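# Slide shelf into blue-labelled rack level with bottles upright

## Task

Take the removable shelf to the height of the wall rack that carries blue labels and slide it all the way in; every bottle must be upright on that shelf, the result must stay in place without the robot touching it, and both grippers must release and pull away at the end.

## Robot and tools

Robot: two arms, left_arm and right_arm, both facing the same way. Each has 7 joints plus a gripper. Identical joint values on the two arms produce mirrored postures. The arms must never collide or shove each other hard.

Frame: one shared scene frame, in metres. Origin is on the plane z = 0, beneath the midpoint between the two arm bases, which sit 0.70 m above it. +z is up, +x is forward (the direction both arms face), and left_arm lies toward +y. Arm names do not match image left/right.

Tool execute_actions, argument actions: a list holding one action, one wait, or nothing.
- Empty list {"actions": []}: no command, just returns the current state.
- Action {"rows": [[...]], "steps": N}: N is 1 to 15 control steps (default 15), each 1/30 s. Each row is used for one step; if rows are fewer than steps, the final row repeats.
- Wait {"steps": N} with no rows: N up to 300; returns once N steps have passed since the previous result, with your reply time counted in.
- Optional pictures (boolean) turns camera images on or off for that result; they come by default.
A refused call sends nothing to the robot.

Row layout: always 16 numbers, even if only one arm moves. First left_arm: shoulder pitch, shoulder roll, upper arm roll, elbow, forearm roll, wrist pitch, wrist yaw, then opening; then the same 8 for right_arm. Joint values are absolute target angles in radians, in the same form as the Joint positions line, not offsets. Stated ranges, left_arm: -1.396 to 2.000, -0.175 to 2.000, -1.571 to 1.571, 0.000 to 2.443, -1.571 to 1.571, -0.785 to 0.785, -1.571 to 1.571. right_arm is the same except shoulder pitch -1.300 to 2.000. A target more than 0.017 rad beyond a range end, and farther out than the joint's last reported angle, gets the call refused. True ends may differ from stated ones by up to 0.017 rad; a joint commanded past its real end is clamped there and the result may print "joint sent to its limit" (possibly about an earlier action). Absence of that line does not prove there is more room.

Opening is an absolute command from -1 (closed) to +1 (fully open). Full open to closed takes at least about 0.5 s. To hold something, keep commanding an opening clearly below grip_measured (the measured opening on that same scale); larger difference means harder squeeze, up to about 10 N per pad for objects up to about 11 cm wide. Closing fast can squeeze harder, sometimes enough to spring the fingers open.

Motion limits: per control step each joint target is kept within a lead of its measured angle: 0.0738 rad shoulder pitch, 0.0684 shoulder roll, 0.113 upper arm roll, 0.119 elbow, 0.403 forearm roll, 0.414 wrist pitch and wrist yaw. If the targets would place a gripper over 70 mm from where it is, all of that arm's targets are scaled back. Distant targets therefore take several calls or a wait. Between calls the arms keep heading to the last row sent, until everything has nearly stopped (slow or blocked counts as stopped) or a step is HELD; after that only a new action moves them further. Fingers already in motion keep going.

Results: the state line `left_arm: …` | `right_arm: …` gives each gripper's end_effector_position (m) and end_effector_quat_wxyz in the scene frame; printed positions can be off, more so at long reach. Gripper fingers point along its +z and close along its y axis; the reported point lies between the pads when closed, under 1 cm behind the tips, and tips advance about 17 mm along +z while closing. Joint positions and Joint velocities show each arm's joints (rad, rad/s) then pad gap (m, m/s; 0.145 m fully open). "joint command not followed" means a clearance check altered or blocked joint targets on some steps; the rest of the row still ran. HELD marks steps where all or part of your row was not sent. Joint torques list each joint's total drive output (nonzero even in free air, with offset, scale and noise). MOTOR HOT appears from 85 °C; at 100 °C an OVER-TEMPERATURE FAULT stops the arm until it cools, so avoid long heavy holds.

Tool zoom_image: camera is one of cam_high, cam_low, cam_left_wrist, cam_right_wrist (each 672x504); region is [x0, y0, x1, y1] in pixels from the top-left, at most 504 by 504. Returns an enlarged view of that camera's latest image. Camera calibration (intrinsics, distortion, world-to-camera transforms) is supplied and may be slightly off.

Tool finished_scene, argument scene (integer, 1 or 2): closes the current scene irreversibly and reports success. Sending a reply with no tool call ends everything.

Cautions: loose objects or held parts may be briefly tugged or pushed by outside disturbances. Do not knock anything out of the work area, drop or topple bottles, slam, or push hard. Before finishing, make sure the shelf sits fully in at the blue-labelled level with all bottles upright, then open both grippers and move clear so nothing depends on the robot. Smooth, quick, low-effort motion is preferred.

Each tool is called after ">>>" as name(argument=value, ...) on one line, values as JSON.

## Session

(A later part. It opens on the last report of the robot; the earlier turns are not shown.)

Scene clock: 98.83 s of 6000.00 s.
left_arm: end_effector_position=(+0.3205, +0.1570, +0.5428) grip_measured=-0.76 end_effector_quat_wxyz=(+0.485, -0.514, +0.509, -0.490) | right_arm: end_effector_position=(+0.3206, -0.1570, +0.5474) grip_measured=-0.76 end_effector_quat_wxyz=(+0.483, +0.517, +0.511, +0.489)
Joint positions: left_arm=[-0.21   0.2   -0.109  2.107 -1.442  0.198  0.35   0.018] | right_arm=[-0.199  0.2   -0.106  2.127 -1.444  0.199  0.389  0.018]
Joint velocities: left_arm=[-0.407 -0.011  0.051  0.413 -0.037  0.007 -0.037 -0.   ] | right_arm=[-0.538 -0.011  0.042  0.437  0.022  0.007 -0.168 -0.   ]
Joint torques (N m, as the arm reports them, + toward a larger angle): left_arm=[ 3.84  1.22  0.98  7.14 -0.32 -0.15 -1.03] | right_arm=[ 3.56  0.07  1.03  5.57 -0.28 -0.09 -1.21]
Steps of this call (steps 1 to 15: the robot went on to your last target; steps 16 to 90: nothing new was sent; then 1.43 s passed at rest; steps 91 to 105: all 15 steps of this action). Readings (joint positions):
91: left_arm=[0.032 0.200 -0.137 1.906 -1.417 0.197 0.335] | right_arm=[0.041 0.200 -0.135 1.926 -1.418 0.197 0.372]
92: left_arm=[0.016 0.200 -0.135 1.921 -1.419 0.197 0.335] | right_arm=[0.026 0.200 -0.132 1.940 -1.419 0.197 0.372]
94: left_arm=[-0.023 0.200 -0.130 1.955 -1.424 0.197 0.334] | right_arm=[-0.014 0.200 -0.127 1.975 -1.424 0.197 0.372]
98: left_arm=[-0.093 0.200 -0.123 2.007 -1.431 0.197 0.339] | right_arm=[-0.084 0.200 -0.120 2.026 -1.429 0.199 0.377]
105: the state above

>>> execute_actions(actions=[], pictures=true)

Scene clock: 99.57 s of 6000.00 s.
left_arm: end_effector_position=(+0.3191, +0.1571, +0.5432) grip_measured=-0.76 end_effector_quat_wxyz=(+0.486, -0.514, +0.509, -0.491) | right_arm: end_effector_position=(+0.3192, -0.1571, +0.5478) grip_measured=-0.76 end_effector_quat_wxyz=(+0.484, +0.516, +0.511, +0.489)
Joint positions: left_arm=[-0.216  0.2   -0.108  2.113 -1.443  0.198  0.348  0.018] | right_arm=[-0.206  0.2   -0.105  2.134 -1.446  0.199  0.387  0.018]
Joint velocities: left_arm=[ 0.011 -0.099  0.007 -0.012 -0.066  0.007 -0.022  0.   ] | right_arm=[-0.011 -0.033 -0.017 -0.017 -0.037  0.081 -0.007  0.   ]
Joint torques (N m, as the arm reports them, + toward a larger angle): left_arm=[ 4.23  0.85  1.14  6.67 -0.34 -0.14 -1.13] | right_arm=[ 3.82  0.13  1.    5.2  -0.35 -0.08 -1.24]
Steps of this call (steps 1 to 15: the robot went on to your last target; steps 16 to 22: nothing new was sent). Readings (joint positions):
1: left_arm=[-0.218 0.200 -0.108 2.114 -1.443 0.198 0.348] | right_arm=[-0.208 0.200 -0.105 2.134 -1.445 0.199 0.387]
2: left_arm=[-0.218 0.200 -0.108 2.113 -1.443 0.198 0.348] | right_arm=[-0.208 0.200 -0.105 2.134 -1.446 0.199 0.387]
4: left_arm=[-0.216 0.200 -0.108 2.113 -1.443 0.198 0.348] | right_arm=[-0.206 0.200 -0.105 2.134 -1.446 0.199 0.387]
8: left_arm=[-0.216 0.200 -0.108 2.113 -1.443 0.198 0.348] | right_arm=[-0.206 0.200 -0.105 2.134 -1.446 0.199 0.387]
22: the state above
All arms were judged still, so your last target was given up. Only a new action makes them travel on or press farther. Fingers that are still opening or closing keep moving.
camera_calibration (this result's frames):
cam_left_wrist: T_world_to_cam=[[-0.375928, -0.0363248, -0.925937, 0.624131], [-0.240616, 0.968784, 0.0596839, -0.104319], [0.894864, 0.245232, -0.372933, -0.0703814], [0, 0, 0, 1]] pos_world=[0.272509, 0.140994, 0.557885]
cam_right_wrist: T_world_to_cam=[[0.419466, 0.0336592, 0.907147, -0.621521], [-0.239654, -0.959752, 0.146428, -0.151787], [0.875565, -0.278823, -0.394517, -0.0576439], [0, 0, 0, 1]] pos_world=[0.274802, -0.140831, 0.563295]

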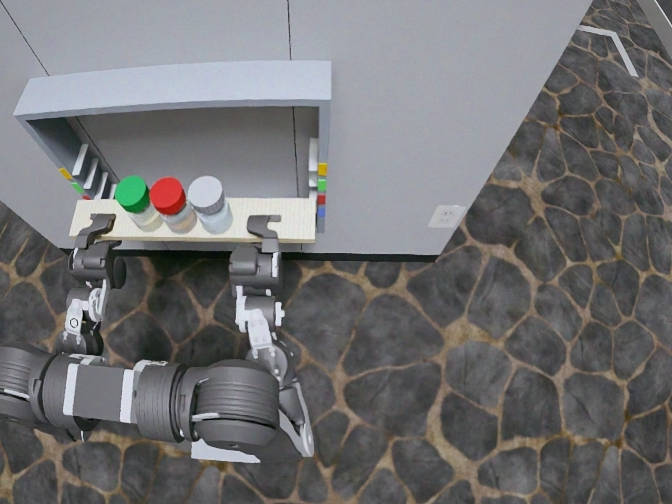

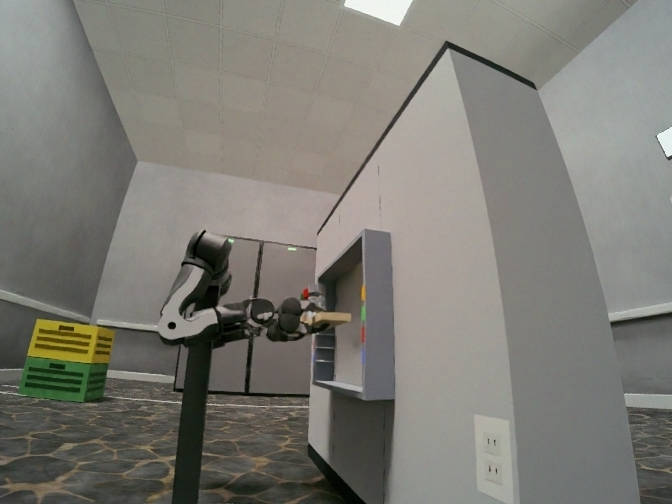

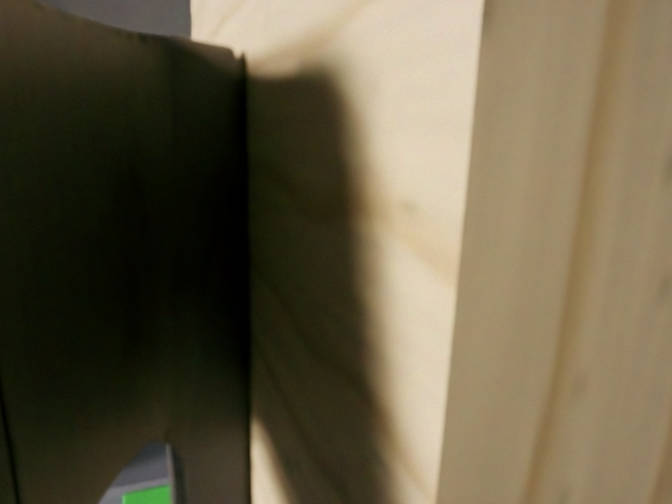

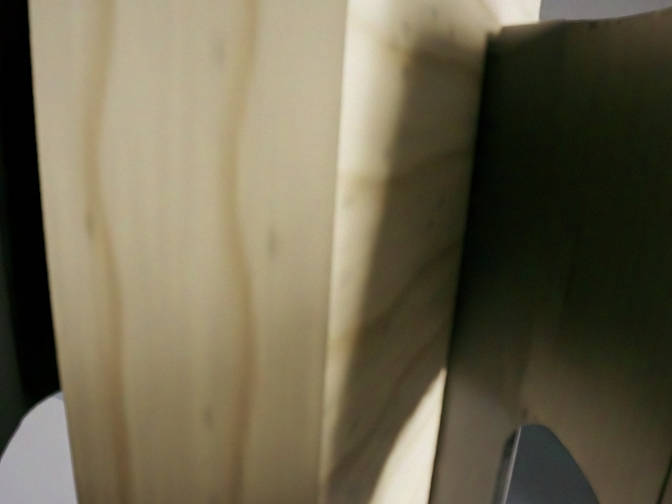

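>>> execute_actions(actions=[{"rows": [
[-0.2106,0.2,-0.1079,2.1068,-1.4519,0.1930,0.3001,-1,-0.1988,0.2,-0.1044,2.1323,-1.4550,0.1930,0.3375,-1],
[-0.2132,0.2,-0.1098,2.0947,-1.4509,0.1926,0.2820,-1,-0.2018,0.2,-0.1062,2.1208,-1.4541,0.1926,0.3193,-1],
[-0.2158,0.2,-0.1116,2.0825,-1.4499,0.1923,0.2640,-1,-0.2049,0.2,-0.1079,2.1094,-1.4531,0.1923,0.3010,-1],
[-0.2183,0.2,-0.1134,2.0704,-1.4488,0.1920,0.2460,-1,-0.2079,0.2,-0.1097,2.0979,-1.4522,0.1920,0.2828,-1],
[-0.2209,0.2,-0.1153,2.0582,-1.4478,0.1916,0.2280,-1,-0.2110,0.2,-0.1114,2.0864,-1.4513,0.1916,0.2645,-1],
[-0.2235,0.2,-0.1171,2.0460,-1.4468,0.1913,0.2099,-1,-0.2140,0.2,-0.1132,2.0749,-1.4504,0.1913,0.2462,-1],
[-0.2261,0.2,-0.1189,2.0339,-1.4458,0.1910,0.1919,-1,-0.2171,0.2,-0.1149,2.0634,-1.4495,0.1910,0.2280,-1],
[-0.2287,0.2,-0.1208,2.0217,-1.4448,0.1906,0.1739,-1,-0.2201,0.2,-0.1167,2.0520,-1.4485,0.1906,0.2097,-1],
[-0.2313,0.2,-0.1226,2.0096,-1.4438,0.1903,0.1559,-1,-0.2232,0.2,-0.1184,2.0405,-1.4476,0.1903,0.1915,-1],
[-0.2339,0.2,-0.1244,1.9974,-1.4428,0.1900,0.1378,-1,-0.2262,0.2,-0.1202,2.0290,-1.4467,0.1900,0.1732,-1],
[-0.2365,0.2,-0.1263,1.9852,-1.4418,0.1896,0.1198,-1,-0.2293,0.2,-0.1219,2.0175,-1.4458,0.1896,0.1549,-1],
[-0.2390,0.2,-0.1281,1.9731,-1.4407,0.1893,0.1018,-1,-0.2323,0.2,-0.1237,2.0060,-1.4449,0.1893,0.1367,-1],
[-0.2416,0.2,-0.1299,1.9609,-1.4397,0.1890,0.0837,-1,-0.2354,0.2,-0.1254,1.9946,-1.4439,0.1890,0.1184,-1],
[-0.2442,0.2,-0.1318,1.9488,-1.4387,0.1886,0.0657,-1,-0.2384,0.2,-0.1272,1.9831,-1.4430,0.1886,0.1002,-1],
[-0.2468,0.2,-0.1336,1.9366,-1.4377,0.1883,0.0477,-1,-0.2415,0.2,-0.1289,1.9716,-1.4421,0.1883,0.0819,-1]
], "steps": 15}], pictures=false)

Scene clock: 110.23 s of 6000.00 s.
left_arm: end_effector_position=(+0.3211, +0.1576, +0.5056) grip_measured=-0.76 end_effector_quat_wxyz=(+0.496, -0.505, +0.502, -0.497) | right_arm: end_effector_position=(+0.3208, -0.1578, +0.5110) grip_measured=-0.76 end_effector_quat_wxyz=(+0.495, +0.507, +0.504, +0.494)
Joint positions: left_arm=[-0.25   0.2   -0.132  1.936 -1.424  0.194  0.101  0.018] | right_arm=[-0.248  0.2   -0.127  1.966 -1.431  0.196  0.142  0.018]
Joint velocities: left_arm=[-0.077  0.033 -0.046 -0.315  0.081 -0.051 -0.418  0.001] | right_arm=[-0.055 -0.011 -0.032 -0.286  0.037  0.007 -0.374  0.001]
Joint torques (N m, as the arm reports them, + toward a larger angle): left_arm=[ 3.51  0.96  0.45  6.35 -0.45 -0.2  -1.19] | right_arm=[ 2.96  0.09  0.34  5.23 -0.39 -0.13 -1.51]
Steps of this call (steps 1 to 90: nothing new was sent; then 7.17 s passed at rest; steps 91 to 105: all 15 steps of this action). Readings (joint positions):
91: left_arm=[-0.216 0.200 -0.108 2.109 -1.443 0.197 0.340] | right_arm=[-0.206 0.200 -0.105 2.130 -1.446 0.199 0.379]
92: left_arm=[-0.216 0.200 -0.109 2.098 -1.442 0.196 0.325] | right_arm=[-0.206 0.200 -0.106 2.120 -1.445 0.197 0.365]
94: left_arm=[-0.220 0.200 -0.113 2.070 -1.439 0.196 0.295] | right_arm=[-0.213 0.200 -0.109 2.094 -1.443 0.196 0.335]
98: left_arm=[-0.233 0.200 -0.120 2.021 -1.434 0.196 0.230] | right_arm=[-0.227 0.200 -0.116 2.046 -1.438 0.196 0.270]
105: the state above

>>> execute_actions(actions=[{"rows": [
[-0.2463,0.2,-0.1361,1.9217,-1.4354,0.1883,0.0328,-1,-0.2415,0.2,-0.1312,1.9572,-1.4399,0.1883,0.0670,-1],
[-0.2458,0.2,-0.1386,1.9069,-1.4330,0.1883,0.0180,-1,-0.2415,0.2,-0.1336,1.9427,-1.4377,0.1883,0.0521,-1],
[-0.2453,0.2,-0.1410,1.8920,-1.4307,0.1883,0.0031,-1,-0.2415,0.2,-0.1359,1.9283,-1.4355,0.1883,0.0372,-1],
[-0.2448,0.2,-0.1435,1.8771,-1.4283,0.1883,-0.0117,-1,-0.2415,0.2,-0.1383,1.9139,-1.4332,0.1883,0.0223,-1],
[-0.2443,0.2,-0.1460,1.8623,-1.4260,0.1883,-0.0266,-1,-0.2416,0.2,-0.1406,1.8995,-1.4310,0.1883,0.0074,-1],
[-0.2438,0.2,-0.1485,1.8474,-1.4236,0.1883,-0.0414,-1,-0.2416,0.2,-0.1430,1.8850,-1.4288,0.1883,-0.0075,-1],
[-0.2433,0.2,-0.1510,1.8325,-1.4213,0.1883,-0.0563,-1,-0.2416,0.2,-0.1453,1.8706,-1.4266,0.1883,-0.0224,-1],
[-0.2428,0.2,-0.1534,1.8177,-1.4189,0.1883,-0.0711,-1,-0.2416,0.2,-0.1477,1.8562,-1.4244,0.1883,-0.0372,-1],
[-0.2423,0.2,-0.1559,1.8028,-1.4166,0.1883,-0.0860,-1,-0.2416,0.2,-0.1500,1.8418,-1.4222,0.1883,-0.0521,-1],
[-0.2418,0.2,-0.1584,1.7879,-1.4142,0.1883,-0.1008,-1,-0.2416,0.2,-0.1524,1.8273,-1.4200,0.1883,-0.0670,-1],
[-0.2413,0.2,-0.1609,1.7731,-1.4119,0.1883,-0.1157,-1,-0.2416,0.2,-0.1547,1.8129,-1.4178,0.1883,-0.0819,-1],
[-0.2408,0.2,-0.1634,1.7582,-1.4095,0.1883,-0.1305,-1,-0.2417,0.2,-0.1571,1.7985,-1.4155,0.1883,-0.0968,-1],
[-0.2403,0.2,-0.1658,1.7433,-1.4072,0.1883,-0.1454,-1,-0.2417,0.2,-0.1594,1.7841,-1.4133,0.1883,-0.1117,-1],
[-0.2398,0.2,-0.1683,1.7285,-1.4048,0.1883,-0.1602,-1,-0.2417,0.2,-0.1618,1.7696,-1.4111,0.1883,-0.1266,-1],
[-0.2393,0.2,-0.1708,1.7136,-1.4025,0.1883,-0.1751,-1,-0.2417,0.2,-0.1641,1.7552,-1.4089,0.1883,-0.1415,-1]
], "steps": 15}], pictures=false)

>>> execute_actions(actions=[{"steps": 10}], pictures=true)

Scene clock: 114.93 s of 6000.00 s.
left_arm: end_effector_position=(+0.3205, +0.1577, +0.4576) grip_measured=-0.76 end_effector_quat_wxyz=(+0.497, -0.504, +0.502, -0.497) | right_arm: end_effector_position=(+0.3207, -0.1585, +0.4636) grip_measured=-0.76 end_effector_quat_wxyz=(+0.496, +0.506, +0.504, +0.493)
Joint positions: left_arm=[-0.248  0.2   -0.168  1.714 -1.39   0.194 -0.127  0.018] | right_arm=[-0.251  0.2   -0.161  1.749 -1.399  0.197 -0.085  0.018]
Joint velocities: left_arm=[-0.033 -0.033 -0.066 -0.335  0.051  0.007 -0.33   0.001] | right_arm=[ 0.033 -0.011 -0.066 -0.339  0.037 -0.051 -0.33   0.001]
Joint torques (N m, as the arm reports them, + toward a larger angle): left_arm=[ 4.17  1.12  0.48  6.21 -0.51 -0.19 -1.16] | right_arm=[ 3.45  0.16  0.23  5.27 -0.38 -0.17 -1.54]
Steps of this call (steps 1 to 30: the robot went on to your last target; steps 31 to 90: nothing new was sent; then 1.20 s passed at rest; steps 91 to 105: all 15 steps of this action). Readings (joint positions):
91: left_arm=[-0.254 0.200 -0.134 1.925 -1.422 0.194 0.070] | right_arm=[-0.251 0.200 -0.129 1.954 -1.429 0.196 0.111]
92: left_arm=[-0.251 0.200 -0.136 1.912 -1.421 0.194 0.056] | right_arm=[-0.250 0.200 -0.130 1.942 -1.428 0.196 0.097]
94: left_arm=[-0.250 0.200 -0.141 1.877 -1.416 0.194 0.032] | right_arm=[-0.249 0.200 -0.135 1.909 -1.424 0.196 0.073]
98: left_arm=[-0.250 0.200 -0.151 1.818 -1.406 0.194 -0.022] | right_arm=[-0.250 0.200 -0.145 1.850 -1.415 0.196 0.020]
105: the state above

Scene clock: 115.27 s of 6000.00 s.
left_arm: end_effector_position=(+0.3203, +0.1576, +0.4576) grip_measured=-0.76 end_effector_quat_wxyz=(+0.499, -0.502, +0.499, -0.500) | right_arm: end_effector_position=(+0.3202, -0.1586, +0.4632) grip_measured=-0.76 end_effector_quat_wxyz=(+0.498, +0.505, +0.501, +0.496)
Joint positions: left_arm=[-0.247  0.2   -0.17   1.706 -1.387  0.193 -0.145  0.018] | right_arm=[-0.252  0.2   -0.162  1.742 -1.396  0.197 -0.103  0.018]
Joint velocities: left_arm=[ 0.099 -0.011 -0.017 -0.022 -0.007 -0.007 -0.095  0.   ] | right_arm=[-0.033 -0.011 -0.022  0.002  0.022 -0.051 -0.051  0.   ]
Joint torques (N m, as the arm reports them, + toward a larger angle): left_arm=[ 4.19  1.03  0.47  7.19 -0.45 -0.17 -1.13] | right_arm=[ 3.65  0.13  0.26  6.15 -0.4  -0.17 -1.49]
Steps of this call (steps 1 to 10: the robot went on to your last target). Readings (joint positions):
1: left_arm=[-0.248 0.200 -0.170 1.707 -1.388 0.193 -0.131] | right_arm=[-0.252 0.200 -0.162 1.742 -1.397 0.197 -0.089]
2: left_arm=[-0.248 0.200 -0.170 1.706 -1.387 0.193 -0.132] | right_arm=[-0.253 0.200 -0.162 1.742 -1.396 0.197 -0.091]
4: left_arm=[-0.248 0.200 -0.170 1.706 -1.387 0.193 -0.143] | right_arm=[-0.252 0.200 -0.162 1.742 -1.396 0.197 -0.101]
8: left_arm=[-0.247 0.200 -0.170 1.706 -1.387 0.193 -0.145] | right_arm=[-0.252 0.200 -0.162 1.742 -1.396 0.197 -0.103]
10: the state above
camera_calibration (this result's frames):
cam_left_wrist: T_world_to_cam=[[-0.334933, -0.0318697, -0.941703, 0.538737], [-0.244324, 0.968182, 0.0541323, -0.0956534], [0.910014, 0.248211, -0.332062, -0.127535], [0, 0, 0, 1]] pos_world=[0.273129, 0.141435, 0.470158]
cam_right_wrist: T_world_to_cam=[[0.380613, 0.0395831, 0.923887, -0.53958], [-0.250651, -0.957266, 0.144274, -0.135712], [0.890117, -0.286486, -0.354427, -0.116814], [0, 0, 0, 1]] pos_world=[0.275333, -0.14202, 0.476688]

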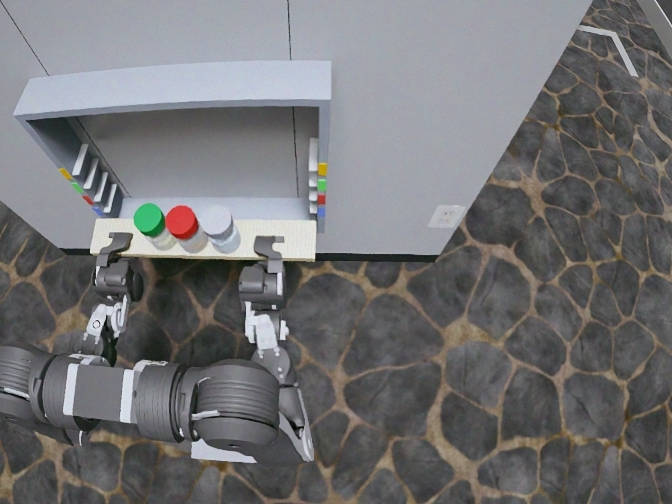

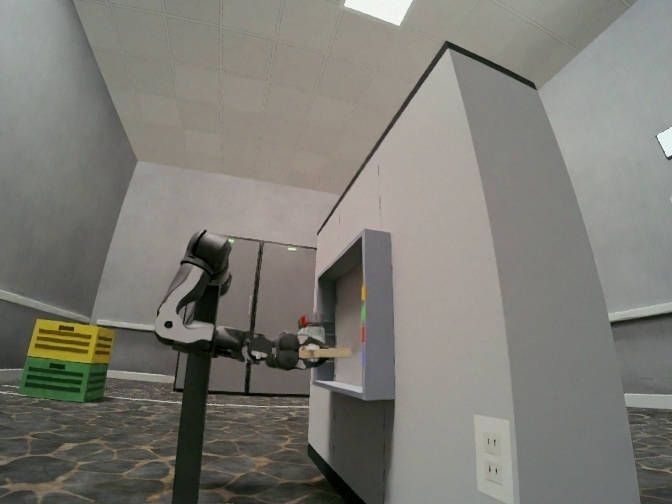

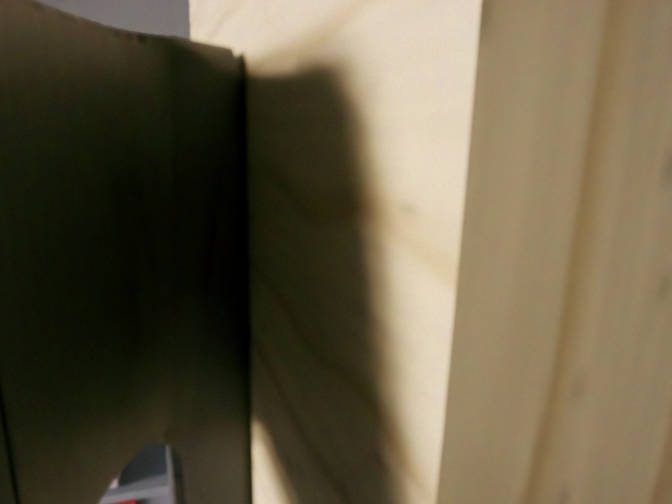

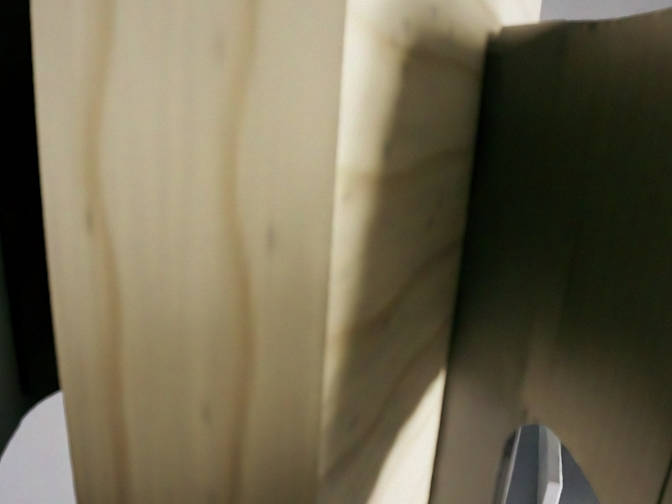

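>>> zoom_image(camera="cam_low", region=[280, 270, 420, 410])

Region (280, 270, 420, 410) of cam_low's 672x504 image, scaled by 3.600, with more detail than that image has.

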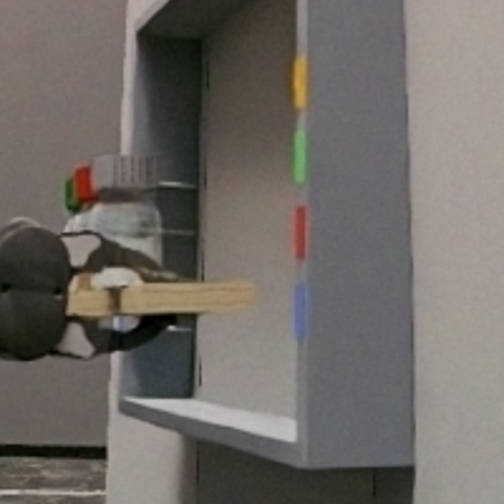

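>>> execute_actions(actions=[{"rows": [
[-0.2234,0.2,-0.1734,1.7005,-1.4003,0.1883,-0.1730,-1,-0.2257,0.2,-0.1667,1.7422,-1.4066,0.1880,-0.1399,-1],
[-0.2075,0.2,-0.1761,1.6874,-1.3981,0.1883,-0.1709,-1,-0.2097,0.2,-0.1692,1.7291,-1.4044,0.1878,-0.1382,-1],
[-0.1916,0.2,-0.1787,1.6744,-1.3958,0.1883,-0.1687,-1,-0.1937,0.2,-0.1718,1.7161,-1.4021,0.1875,-0.1366,-1],
[-0.1756,0.2,-0.1814,1.6613,-1.3936,0.1883,-0.1666,-1,-0.1778,0.2,-0.1743,1.7030,-1.3999,0.1872,-0.1349,-1],
[-0.1597,0.2,-0.1840,1.6482,-1.3914,0.1883,-0.1645,-1,-0.1618,0.2,-0.1769,1.6900,-1.3976,0.1870,-0.1333,-1],
[-0.1438,0.2,-0.1866,1.6351,-1.3892,0.1883,-0.1624,-1,-0.1458,0.2,-0.1794,1.6770,-1.3953,0.1867,-0.1316,-1],
[-0.1279,0.2,-0.1893,1.6220,-1.3870,0.1883,-0.1603,-1,-0.1298,0.2,-0.1820,1.6639,-1.3931,0.1864,-0.1300,-1],
[-0.1120,0.2,-0.1919,1.6090,-1.3847,0.1883,-0.1581,-1,-0.1138,0.2,-0.1845,1.6509,-1.3908,0.1862,-0.1283,-1],
[-0.0961,0.2,-0.1946,1.5959,-1.3825,0.1883,-0.1560,-1,-0.0978,0.2,-0.1871,1.6378,-1.3886,0.1859,-0.1267,-1],
[-0.0802,0.2,-0.1972,1.5828,-1.3803,0.1883,-0.1539,-1,-0.0818,0.2,-0.1896,1.6248,-1.3863,0.1856,-0.1250,-1],
[-0.0643,0.2,-0.1998,1.5697,-1.3781,0.1883,-0.1518,-1,-0.0658,0.2,-0.1922,1.6118,-1.3840,0.1854,-0.1234,-1],
[-0.0483,0.2,-0.2025,1.5566,-1.3759,0.1883,-0.1497,-1,-0.0499,0.2,-0.1947,1.5987,-1.3818,0.1851,-0.1217,-1],
[-0.0324,0.2,-0.2051,1.5436,-1.3736,0.1883,-0.1475,-1,-0.0339,0.2,-0.1973,1.5857,-1.3795,0.1848,-0.1201,-1],
[-0.0165,0.2,-0.2078,1.5305,-1.3714,0.1883,-0.1454,-1,-0.0179,0.2,-0.1998,1.5726,-1.3773,0.1846,-0.1184,-1],
[-0.0006,0.2,-0.2104,1.5174,-1.3692,0.1883,-0.1433,-1,-0.0019,0.2,-0.2024,1.5596,-1.3750,0.1843,-0.1168,-1]
], "steps": 15}], pictures=true)

Scene clock: 129.17 s of 6000.00 s.
left_arm: end_effector_position=(+0.3721, +0.1576, +0.4641) grip_measured=-0.76 end_effector_quat_wxyz=(+0.506, -0.495, +0.494, -0.506) | right_arm: end_effector_position=(+0.3717, -0.1584, +0.4702) grip_measured=-0.76 end_effector_quat_wxyz=(+0.505, +0.497, +0.494, +0.503)
Joint positions: left_arm=[-0.01   0.2   -0.207  1.518 -1.355  0.192 -0.127  0.018] | right_arm=[-0.015  0.2   -0.199  1.554 -1.363  0.197 -0.089  0.018]
Joint velocities: left_arm=[ 0.429 -0.033 -0.056 -0.344  0.081 -0.066  0.095  0.   ] | right_arm=[ 0.429 -0.011 -0.051 -0.339  0.051 -0.007  0.081 -0.   ]
Joint torques (N m, as the arm reports them, + toward a larger angle): left_arm=[ 5.23  1.12  0.41  6.13 -0.53 -0.17 -0.92] | right_arm=[ 4.53  0.31  0.18  5.15 -0.45 -0.31 -1.31]
Steps of this call (steps 1 to 30: the robot went on to your last target; steps 31 to 90: nothing new was sent; then 10.40 s passed at rest; steps 91 to 105: all 15 steps of this action). Readings (joint positions):
91: left_arm=[-0.241 0.200 -0.171 1.701 -1.387 0.193 -0.145] | right_arm=[-0.246 0.200 -0.164 1.736 -1.395 0.197 -0.104]
92: left_arm=[-0.224 0.200 -0.173 1.687 -1.385 0.193 -0.146] | right_arm=[-0.229 0.200 -0.166 1.722 -1.393 0.197 -0.104]
94: left_arm=[-0.184 0.200 -0.178 1.660 -1.380 0.193 -0.144] | right_arm=[-0.188 0.200 -0.171 1.696 -1.389 0.197 -0.102]
98: left_arm=[-0.121 0.200 -0.188 1.609 -1.372 0.193 -0.142] | right_arm=[-0.126 0.200 -0.181 1.645 -1.380 0.197 -0.101]
105: the state above
camera_calibration (this result's frames):
cam_left_wrist: T_world_to_cam=[[-0.311121, -0.0281503, -0.949953, 0.556579], [-0.244844, 0.968194, 0.0514983, -0.0818859], [0.918289, 0.248612, -0.308118, -0.186762], [0, 0, 0, 1]] pos_world=[0.324615, 0.141381, 0.475396]
cam_right_wrist: T_world_to_cam=[[0.353995, 0.0406705, 0.934363, -0.560454], [-0.254076, -0.957299, 0.137929, -0.119351], [0.900074, -0.286225, -0.328546, -0.175941], [0, 0, 0, 1]] pos_world=[0.326434, -0.14182, 0.482324]

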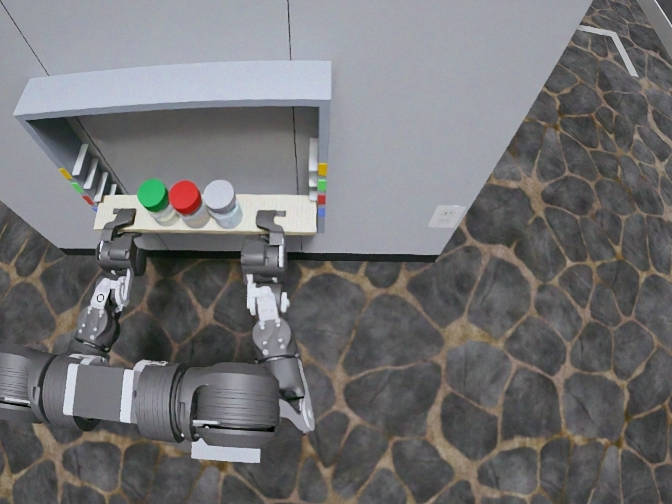

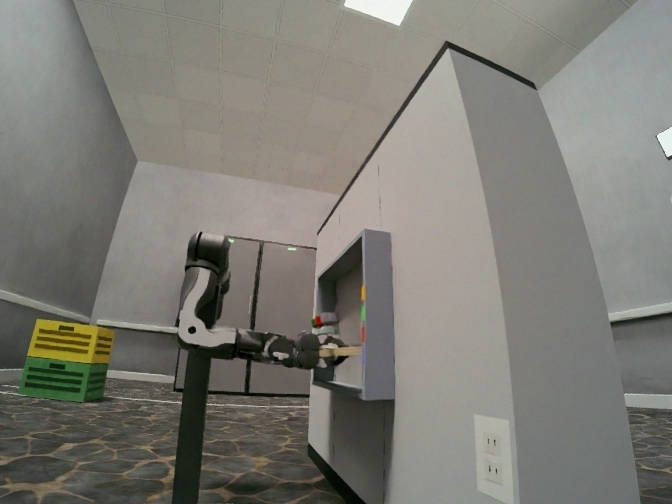

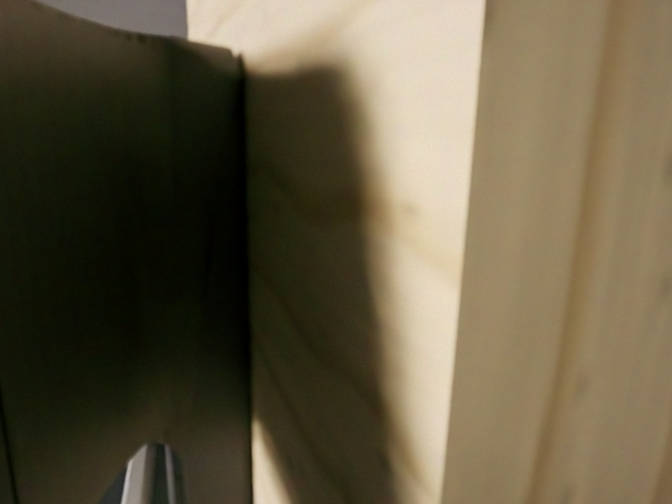

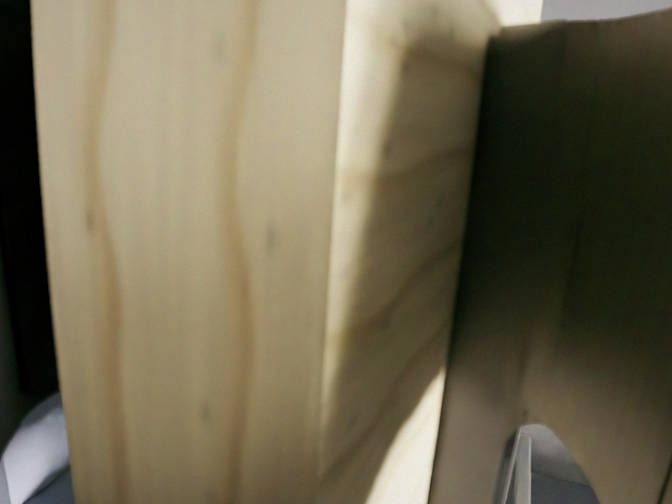

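>>> execute_actions(actions=[], pictures=false)

Scene clock: 129.70 s of 6000.00 s.
left_arm: end_effector_position=(+0.3727, +0.1576, +0.4627) grip_measured=-0.76 end_effector_quat_wxyz=(+0.504, -0.496, +0.495, -0.505) | right_arm: end_effector_position=(+0.3722, -0.1583, +0.4690) grip_measured=-0.76 end_effector_quat_wxyz=(+0.504, +0.498, +0.495, +0.503)
Joint positions: left_arm=[-0.007  0.2   -0.208  1.514 -1.353  0.192 -0.123  0.018] | right_arm=[-0.012  0.2   -0.199  1.55  -1.361  0.195 -0.087  0.018]
Joint velocities: left_arm=[-0.077 -0.077 -0.027 -0.002 -0.022 -0.022 -0.051  0.   ] | right_arm=[ 0.033 -0.033 -0.012 -0.002 -0.051 -0.022  0.066  0.   ]
Joint torques (N m, as the arm reports them, + toward a larger angle): left_arm=[ 5.62  1.15  0.4   6.23 -0.49 -0.15 -0.91] | right_arm=[ 5.13  0.15  0.19  5.46 -0.41 -0.26 -1.26]
Steps of this call (steps 1 to 15: the robot went on to your last target; step 16: nothing new was sent). Readings (joint positions):
1: left_arm=[-0.001 0.200 -0.208 1.514 -1.354 0.192 -0.124] | right_arm=[-0.006 0.200 -0.199 1.550 -1.361 0.196 -0.087]
2: left_arm=[-0.001 0.200 -0.208 1.514 -1.354 0.192 -0.125] | right_arm=[-0.006 0.200 -0.199 1.550 -1.361 0.196 -0.088]
4: left_arm=[-0.005 0.200 -0.208 1.514 -1.353 0.192 -0.124] | right_arm=[-0.011 0.200 -0.199 1.550 -1.361 0.195 -0.088]
8: left_arm=[-0.007 0.200 -0.208 1.514 -1.353 0.192 -0.123] | right_arm=[-0.012 0.200 -0.199 1.550 -1.361 0.195 -0.087]
16: the state above
All arms were judged still, so your last target was given up. Only a new action makes them travel on or press farther. Fingers that are still opening or closing keep moving.

>>> execute_actions(actions=[{"rows": [
[0.0158,0.2,-0.2149,1.4997,-1.3648,0.1883,-0.1447,-1,0.0144,0.2,-0.2067,1.5421,-1.3709,0.1843,-0.1180,-1],
[0.0322,0.2,-0.2194,1.4820,-1.3604,0.1883,-0.1461,-1,0.0307,0.2,-0.2109,1.5246,-1.3667,0.1843,-0.1193,-1],
[0.0486,0.2,-0.2239,1.4644,-1.3560,0.1883,-0.1474,-1,0.0470,0.2,-0.2152,1.5071,-1.3626,0.1843,-0.1205,-1],
[0.0649,0.2,-0.2283,1.4467,-1.3517,0.1883,-0.1488,-1,0.0633,0.2,-0.2194,1.4896,-1.3584,0.1843,-0.1217,-1],
[0.0813,0.2,-0.2328,1.4290,-1.3473,0.1883,-0.1502,-1,0.0796,0.2,-0.2237,1.4721,-1.3543,0.1843,-0.1230,-1],
[0.0977,0.2,-0.2373,1.4113,-1.3429,0.1883,-0.1516,-1,0.0959,0.2,-0.2279,1.4546,-1.3501,0.1843,-0.1242,-1],
[0.1141,0.2,-0.2418,1.3936,-1.3385,0.1883,-0.1530,-1,0.1122,0.2,-0.2322,1.4371,-1.3460,0.1843,-0.1254,-1],
[0.1305,0.2,-0.2463,1.3760,-1.3341,0.1883,-0.1543,-1,0.1286,0.2,-0.2364,1.4196,-1.3418,0.1843,-0.1267,-1],
[0.1469,0.2,-0.2508,1.3583,-1.3297,0.1883,-0.1557,-1,0.1449,0.2,-0.2407,1.4021,-1.3377,0.1843,-0.1279,-1],
[0.1633,0.2,-0.2553,1.3406,-1.3253,0.1883,-0.1571,-1,0.1612,0.2,-0.2449,1.3846,-1.3335,0.1843,-0.1291,-1],
[0.1797,0.2,-0.2598,1.3229,-1.3209,0.1883,-0.1585,-1,0.1775,0.2,-0.2492,1.3671,-1.3294,0.1843,-0.1304,-1],
[0.1960,0.2,-0.2642,1.3052,-1.3166,0.1883,-0.1599,-1,0.1938,0.2,-0.2534,1.3496,-1.3252,0.1843,-0.1316,-1],
[0.2124,0.2,-0.2687,1.2876,-1.3122,0.1883,-0.1612,-1,0.2101,0.2,-0.2577,1.3321,-1.3211,0.1843,-0.1328,-1],
[0.2288,0.2,-0.2732,1.2699,-1.3078,0.1883,-0.1626,-1,0.2264,0.2,-0.2619,1.3146,-1.3169,0.1843,-0.1341,-1],
[0.2452,0.2,-0.2777,1.2522,-1.3034,0.1883,-0.1640,-1,0.2427,0.2,-0.2662,1.2971,-1.3128,0.1843,-0.1353,-1]
], "steps": 15}], pictures=false)

>>> execute_actions(actions=[{"steps": 12}], pictures=true)

Scene clock: 134.60 s of 6000.00 s.
left_arm: end_effector_position=(+0.4233, +0.1579, +0.4585) grip_measured=-0.76 end_effector_quat_wxyz=(+0.500, -0.500, +0.501, -0.499) | right_arm: end_effector_position=(+0.4226, -0.1583, +0.4649) grip_measured=-0.76 end_effector_quat_wxyz=(+0.500, +0.502, +0.500, +0.498)
Joint positions: left_arm=[ 0.234  0.2   -0.275  1.253 -1.291  0.192 -0.137  0.019] | right_arm=[ 0.226  0.2   -0.263  1.292 -1.301  0.195 -0.101  0.018]
Joint velocities: left_arm=[ 0.451  0.011 -0.095 -0.427  0.139 -0.081  0.037  0.001] | right_arm=[ 0.473 -0.055 -0.085 -0.432  0.125 -0.022  0.081  0.002]
Joint torques (N m, as the arm reports them, + toward a larger angle): left_arm=[ 8.08  1.04  0.78  6.4  -0.55 -0.13 -1.06] | right_arm=[ 6.58  0.26  0.5   5.27 -0.49 -0.21 -1.42]
Steps of this call (steps 1 to 90: nothing new was sent; then 1.40 s passed at rest; steps 91 to 105: all 15 steps of this action). Readings (joint positions):
91: left_arm=[0.000 0.200 -0.210 1.504 -1.351 0.193 -0.125] | right_arm=[-0.005 0.200 -0.202 1.540 -1.360 0.196 -0.089]
92: left_arm=[0.017 0.200 -0.215 1.483 -1.348 0.193 -0.125] | right_arm=[0.011 0.200 -0.206 1.519 -1.356 0.196 -0.089]
94: left_arm=[0.054 0.200 -0.224 1.445 -1.339 0.194 -0.122] | right_arm=[0.048 0.200 -0.215 1.482 -1.347 0.196 -0.087]
98: left_arm=[0.122 0.200 -0.241 1.377 -1.322 0.194 -0.129] | right_arm=[0.115 0.200 -0.232 1.415 -1.331 0.197 -0.093]
105: the state above

Scene clock: 135.00 s of 6000.00 s.
left_arm: end_effector_position=(+0.4242, +0.1578, +0.4585) grip_measured=-0.76 end_effector_quat_wxyz=(+0.499, -0.501, +0.500, -0.500) | right_arm: end_effector_position=(+0.4238, -0.1583, +0.4652) grip_measured=-0.76 end_effector_quat_wxyz=(+0.500, +0.502, +0.500, +0.499)
Joint positions: left_arm=[ 0.238  0.2   -0.276  1.248 -1.287  0.192 -0.139  0.018] | right_arm=[ 0.232  0.2   -0.264  1.286 -1.298  0.194 -0.103  0.018]
Joint velocities: left_arm=[ 0.011  0.033 -0.017  0.007 -0.022 -0.022 -0.051  0.   ] | right_arm=[-0.077  0.055 -0.007 -0.007  0.007 -0.037  0.007  0.   ]
Joint torques (N m, as the arm reports them, + toward a larger angle): left_arm=[ 8.14  1.14  0.78  6.49 -0.51 -0.11 -1.01] | right_arm=[ 6.48  0.02  0.54  5.44 -0.45 -0.21 -1.32]
Steps of this call (steps 1 to 12: the robot went on to your last target). Readings (joint positions):
1: left_arm=[0.239 0.200 -0.276 1.248 -1.289 0.192 -0.137] | right_arm=[0.235 0.200 -0.264 1.286 -1.299 0.194 -0.100]
2: left_arm=[0.239 0.200 -0.276 1.248 -1.287 0.192 -0.139] | right_arm=[0.236 0.200 -0.264 1.286 -1.300 0.194 -0.103]
4: left_arm=[0.238 0.200 -0.276 1.248 -1.287 0.192 -0.139] | right_arm=[0.233 0.200 -0.264 1.286 -1.299 0.194 -0.103]
8: left_arm=[0.238 0.200 -0.276 1.248 -1.287 0.192 -0.139] | right_arm=[0.232 0.200 -0.264 1.286 -1.298 0.194 -0.103]
12: the state above
camera_calibration (this result's frames):
cam_left_wrist: T_world_to_cam=[[-0.334542, -0.0294569, -0.94192, 0.573879], [-0.243765, 0.968199, 0.0562992, -0.0717331], [0.910308, 0.248442, -0.331084, -0.222396], [0, 0, 0, 1]] pos_world=[0.37695, 0.141609, 0.470955]
cam_right_wrist: T_world_to_cam=[[0.373087, 0.0413258, 0.926876, -0.578799], [-0.24904, -0.957885, 0.142952, -0.109896], [0.893748, -0.284163, -0.347082, -0.212768], [0, 0, 0, 1]] pos_world=[0.378735, -0.141809, 0.478337]

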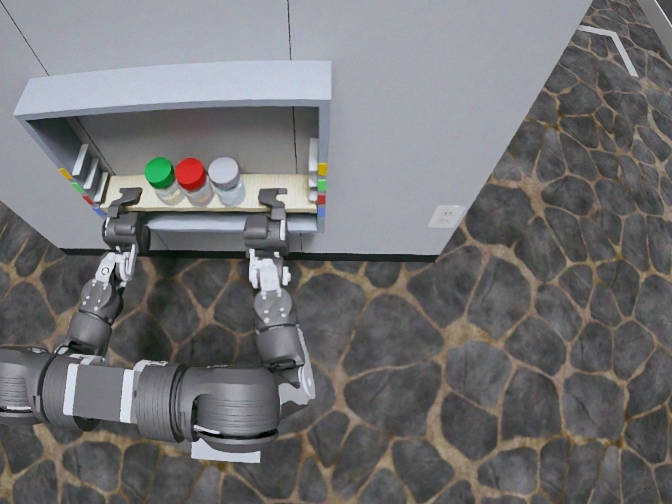

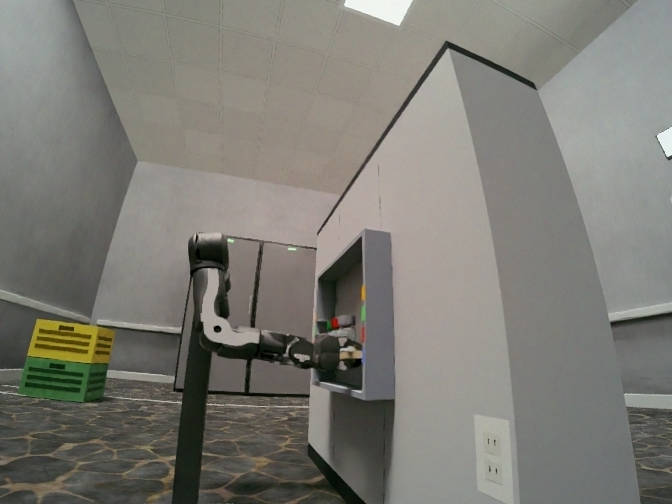

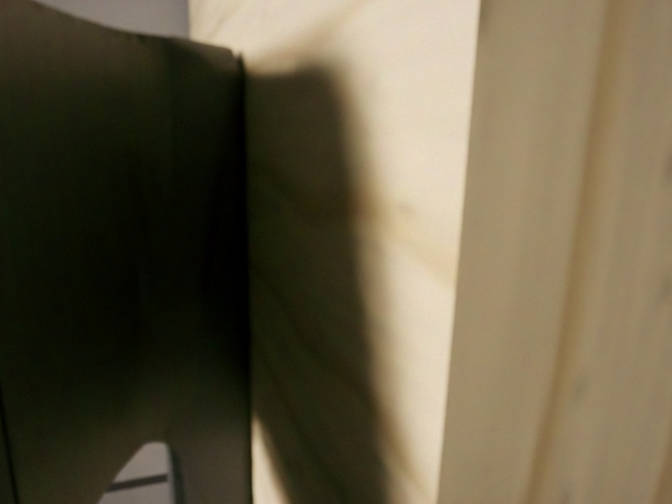

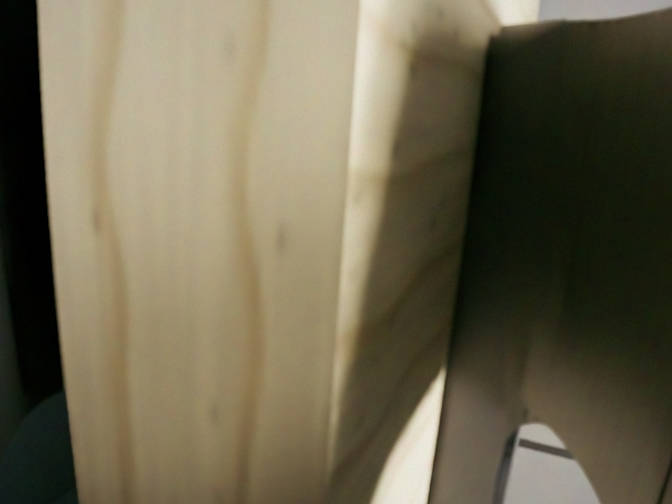

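>>> execute_actions(actions=[{"rows": [
[0.2457,0.2,-0.2789,1.2483,-1.3023,0.1883,-0.1677,-1,0.2432,0.2,-0.2674,1.2932,-1.3117,0.1843,-0.1390,-1],
[0.2461,0.2,-0.2800,1.2444,-1.3011,0.1883,-0.1713,-1,0.2436,0.2,-0.2685,1.2893,-1.3105,0.1843,-0.1426,-1],
[0.2466,0.2,-0.2812,1.2405,-1.3000,0.1883,-0.1750,-1,0.2441,0.2,-0.2697,1.2854,-1.3094,0.1843,-0.1463,-1],
[0.2470,0.2,-0.2823,1.2366,-1.2988,0.1883,-0.1787,-1,0.2445,0.2,-0.2708,1.2815,-1.3082,0.1843,-0.1500,-1],
[0.2475,0.2,-0.2835,1.2328,-1.2977,0.1883,-0.1824,-1,0.2450,0.2,-0.2720,1.2777,-1.3071,0.1843,-0.1537,-1],
[0.2479,0.2,-0.2846,1.2289,-1.2966,0.1883,-0.1860,-1,0.2454,0.2,-0.2731,1.2738,-1.3060,0.1843,-0.1573,-1],
[0.2484,0.2,-0.2858,1.2250,-1.2954,0.1883,-0.1897,-1,0.2459,0.2,-0.2743,1.2699,-1.3048,0.1843,-0.1610,-1],
[0.2488,0.2,-0.2869,1.2211,-1.2943,0.1883,-0.1934,-1,0.2463,0.2,-0.2754,1.2660,-1.3037,0.1843,-0.1647,-1],
[0.2493,0.2,-0.2881,1.2172,-1.2931,0.1883,-0.1970,-1,0.2468,0.2,-0.2766,1.2621,-1.3025,0.1843,-0.1683,-1],
[0.2497,0.2,-0.2892,1.2133,-1.2920,0.1883,-0.2007,-1,0.2472,0.2,-0.2777,1.2582,-1.3014,0.1843,-0.1720,-1]
], "steps": 15}], pictures=false)

Scene clock: 137.90 s of 6000.00 s.
left_arm: end_effector_position=(+0.4239, +0.1580, +0.4543) grip_measured=-0.76 end_effector_quat_wxyz=(+0.503, -0.498, +0.497, -0.502) | right_arm: end_effector_position=(+0.4234, -0.1581, +0.4602) grip_measured=-0.76 end_effector_quat_wxyz=(+0.501, +0.500, +0.497, +0.501)
Joint positions: left_arm=[ 0.242  0.2   -0.286  1.215 -1.279  0.192 -0.182  0.018] | right_arm=[ 0.234  0.2   -0.274  1.254 -1.287  0.194 -0.143  0.018]
Joint velocities: left_arm=[-0.055  0.033 -0.017 -0.007  0.007 -0.007  0.007  0.   ] | right_arm=[-0.011 -0.055  0.002 -0.007  0.007  0.037 -0.037 -0.   ]
Joint torques (N m, as the arm reports them, + toward a larger angle): left_arm=[ 8.38  1.2   0.34  4.89 -0.43 -0.14 -0.84] | right_arm=[ 7.    0.01  0.29  4.29 -0.43 -0.21 -1.22]
Steps of this call (steps 1 to 15: the robot went on to your last target; steps 16 to 72: nothing new was sent; steps 73 to 87: all 15 steps of this action). Readings (joint positions):
73: left_arm=[0.238 0.200 -0.276 1.247 -1.287 0.192 -0.139] | right_arm=[0.232 0.200 -0.264 1.286 -1.298 0.194 -0.103]
74: left_arm=[0.238 0.200 -0.276 1.245 -1.286 0.192 -0.143] | right_arm=[0.232 0.200 -0.265 1.284 -1.297 0.194 -0.105]
76: left_arm=[0.238 0.200 -0.279 1.236 -1.284 0.192 -0.148] | right_arm=[0.232 0.200 -0.268 1.276 -1.296 0.194 -0.112]
80: left_arm=[0.240 0.200 -0.283 1.222 -1.282 0.192 -0.166] | right_arm=[0.233 0.200 -0.272 1.262 -1.290 0.194 -0.128]
87: the state above

>>> execute_actions(actions=[{"rows": [
[0.2501,0.2,-0.2902,1.2100,-1.2910,0.1883,-0.2038,-1,0.2476,0.2,-0.2787,1.2549,-1.3004,0.1843,-0.1751,-1],
[0.2505,0.2,-0.2911,1.2068,-1.2901,0.1883,-0.2068,-1,0.2480,0.2,-0.2796,1.2517,-1.2995,0.1843,-0.1781,-1],
[0.2509,0.2,-0.2921,1.2035,-1.2891,0.1883,-0.2099,-1,0.2484,0.2,-0.2806,1.2484,-1.2985,0.1843,-0.1812,-1],
[0.2512,0.2,-0.2931,1.2003,-1.2882,0.1883,-0.2130,-1,0.2487,0.2,-0.2816,1.2452,-1.2976,0.1843,-0.1843,-1],
[0.2516,0.2,-0.2940,1.1970,-1.2872,0.1883,-0.2160,-1,0.2491,0.2,-0.2825,1.2419,-1.2966,0.1843,-0.1873,-1],
[0.2520,0.2,-0.2950,1.1938,-1.2863,0.1883,-0.2191,-1,0.2495,0.2,-0.2835,1.2387,-1.2957,0.1843,-0.1904,-1]
], "steps": 12}], pictures=false)

Scene clock: 139.43 s of 6000.00 s.
left_arm: end_effector_position=(+0.4242, +0.1581, +0.4539) grip_measured=-0.76 end_effector_quat_wxyz=(+0.507, -0.494, +0.494, -0.505) | right_arm: end_effector_position=(+0.4240, -0.1581, +0.4597) grip_measured=-0.76 end_effector_quat_wxyz=(+0.505, +0.497, +0.494, +0.504)
Joint positions: left_arm=[ 0.246  0.2   -0.291  1.198 -1.274  0.193 -0.21   0.018] | right_arm=[ 0.239  0.2   -0.28   1.237 -1.283  0.194 -0.17   0.018]
Joint velocities: left_arm=[-0.033  0.033 -0.007 -0.007 -0.007  0.007  0.022  0.   ] | right_arm=[ 0.055  0.033  0.007 -0.007 -0.11  -0.022  0.066  0.   ]
Joint torques (N m, as the arm reports them, + toward a larger angle): left_arm=[ 7.98  1.1   0.3   4.43 -0.4  -0.17 -0.63] | right_arm=[ 6.49 -0.21  0.12  3.88 -0.4  -0.21 -1.01]
Steps of this call (steps 1 to 15: the robot went on to your last target; steps 16 to 34: nothing new was sent; steps 35 to 46: all 12 steps of this action). Readings (joint positions):
35: left_arm=[0.242 0.200 -0.286 1.213 -1.279 0.192 -0.185] | right_arm=[0.235 0.200 -0.275 1.252 -1.287 0.194 -0.146]
36: left_arm=[0.243 0.200 -0.287 1.210 -1.278 0.192 -0.189] | right_arm=[0.235 0.200 -0.276 1.249 -1.286 0.194 -0.150]
38: left_arm=[0.244 0.200 -0.289 1.205 -1.277 0.193 -0.198] | right_arm=[0.237 0.200 -0.277 1.244 -1.284 0.194 -0.158]
42: left_arm=[0.246 0.200 -0.291 1.198 -1.274 0.193 -0.210] | right_arm=[0.239 0.200 -0.280 1.237 -1.283 0.194 -0.170]
46: the state above

>>> execute_actions(actions=[{"rows": [
[0.2520,0.2,-0.2950,1.1938,-1.2863,0.1883,-0.2191,-0.8,0.2495,0.2,-0.2835,1.2387,-1.2957,0.1843,-0.1904,-0.8],
[0.2520,0.2,-0.2950,1.1938,-1.2863,0.1883,-0.2191,-0.74,0.2495,0.2,-0.2835,1.2387,-1.2957,0.1843,-0.1904,-0.74],
[0.2520,0.2,-0.2950,1.1938,-1.2863,0.1883,-0.2191,-0.7,0.2495,0.2,-0.2835,1.2387,-1.2957,0.1843,-0.1904,-0.7],
[0.2520,0.2,-0.2950,1.1938,-1.2863,0.1883,-0.2191,-0.65,0.2495,0.2,-0.2835,1.2387,-1.2957,0.1843,-0.1904,-0.65],
[0.2520,0.2,-0.2950,1.1938,-1.2863,0.1883,-0.2191,-0.6,0.2495,0.2,-0.2835,1.2387,-1.2957,0.1843,-0.1904,-0.6],
[0.2520,0.2,-0.2950,1.1938,-1.2863,0.1883,-0.2191,-0.5,0.2495,0.2,-0.2835,1.2387,-1.2957,0.1843,-0.1904,-0.5],
[0.2520,0.2,-0.2950,1.1938,-1.2863,0.1883,-0.2191,-0.4,0.2495,0.2,-0.2835,1.2387,-1.2957,0.1843,-0.1904,-0.4],
[0.2520,0.2,-0.2950,1.1938,-1.2863,0.1883,-0.2191,-0.3,0.2495,0.2,-0.2835,1.2387,-1.2957,0.1843,-0.1904,-0.3],
[0.2520,0.2,-0.2950,1.1938,-1.2863,0.1883,-0.2191,-0.2,0.2495,0.2,-0.2835,1.2387,-1.2957,0.1843,-0.1904,-0.2]
], "steps": 15}], pictures=true)

Scene clock: 141.97 s of 6000.00 s.
left_arm: end_effector_position=(+0.4258, +0.1572, +0.4571) grip_measured=-0.20 end_effector_quat_wxyz=(+0.511, -0.487, +0.494, -0.507) | right_arm: end_effector_position=(+0.4258, -0.1562, +0.4655) grip_measured=-0.20 end_effector_quat_wxyz=(+0.511, +0.486, +0.493, +0.510)
Joint positions: left_arm=[ 0.253  0.2   -0.292  1.196 -1.285  0.192 -0.215  0.061] | right_arm=[ 0.247  0.2   -0.281  1.236 -1.294  0.187 -0.184  0.061]
Joint velocities: left_arm=[-0.033  0.099  0.012  0.002 -0.022 -0.022  0.037 -0.   ] | right_arm=[-0.055 -0.033  0.012 -0.007 -0.037 -0.007 -0.037  0.   ]
Joint torques (N m, as the arm reports them, + toward a larger angle): left_arm=[ 6.37  1.14  0.72  4.8  -0.13 -0.13 -0.51] | right_arm=[ 5.09  0.02  0.49  4.11 -0.08 -0.02 -0.6 ]
Steps of this call (steps 1 to 15: the robot went on to your last target; steps 16 to 61: nothing new was sent; steps 62 to 76: all 15 steps of this action). Readings (joint positions):
62: left_arm=[0.246 0.200 -0.291 1.198 -1.274 0.193 -0.210] | right_arm=[0.239 0.200 -0.280 1.237 -1.283 0.194 -0.170]
63: left_arm=[0.246 0.200 -0.291 1.197 -1.277 0.193 -0.210] | right_arm=[0.239 0.200 -0.280 1.237 -1.285 0.194 -0.171]
65: left_arm=[0.249 0.200 -0.292 1.196 -1.282 0.192 -0.211] | right_arm=[0.241 0.200 -0.280 1.236 -1.290 0.191 -0.176]
69: left_arm=[0.253 0.200 -0.292 1.196 -1.284 0.192 -0.214] | right_arm=[0.247 0.200 -0.281 1.236 -1.294 0.187 -0.184]
76: the state above
camera_calibration (this result's frames):
cam_left_wrist: T_world_to_cam=[[-0.298303, -0.0154388, -0.954346, 0.56114], [-0.2432, 0.968097, 0.0603565, -0.0727846], [0.922968, 0.250101, -0.292541, -0.247469], [0, 0, 0, 1]] pos_world=[0.378095, 0.141018, 0.46752]
cam_right_wrist: T_world_to_cam=[[0.330102, 0.0534513, 0.942431, -0.566928], [-0.245784, -0.95909, 0.140486, -0.107905], [0.911385, -0.278009, -0.30346, -0.24073], [0, 0, 0, 1]] pos_world=[0.38002, -0.140113, 0.476397]

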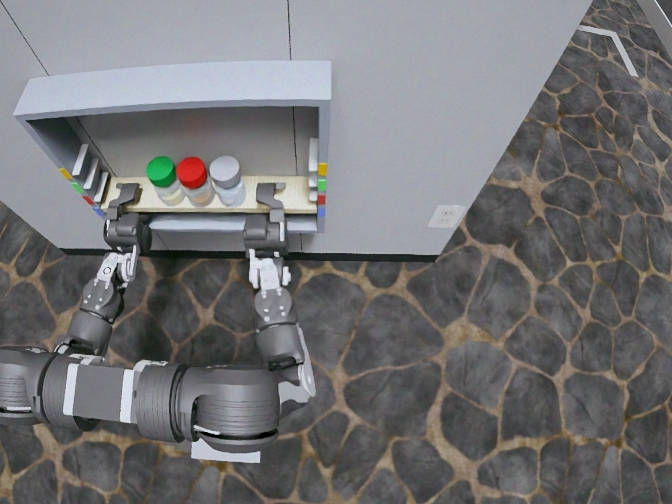

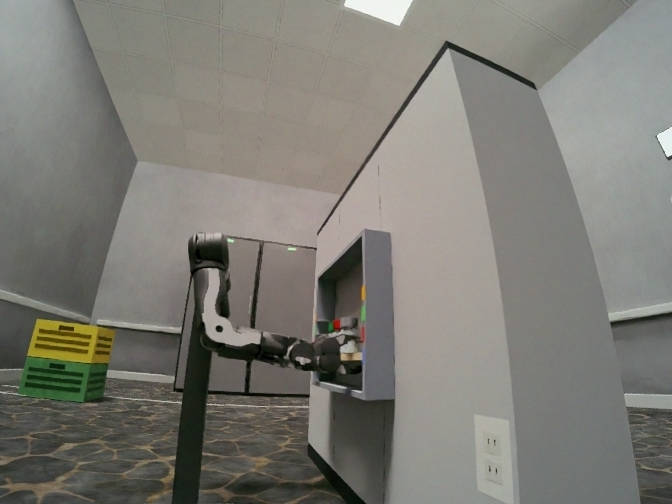

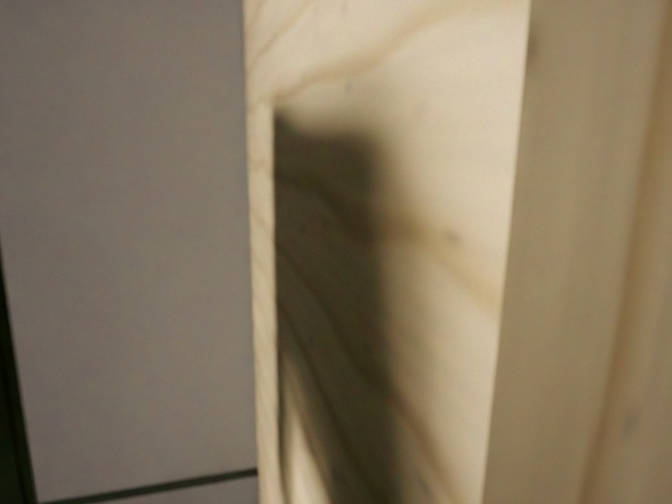

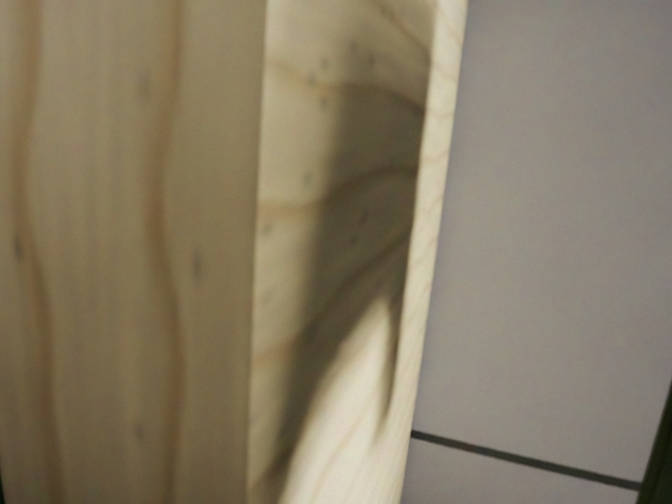

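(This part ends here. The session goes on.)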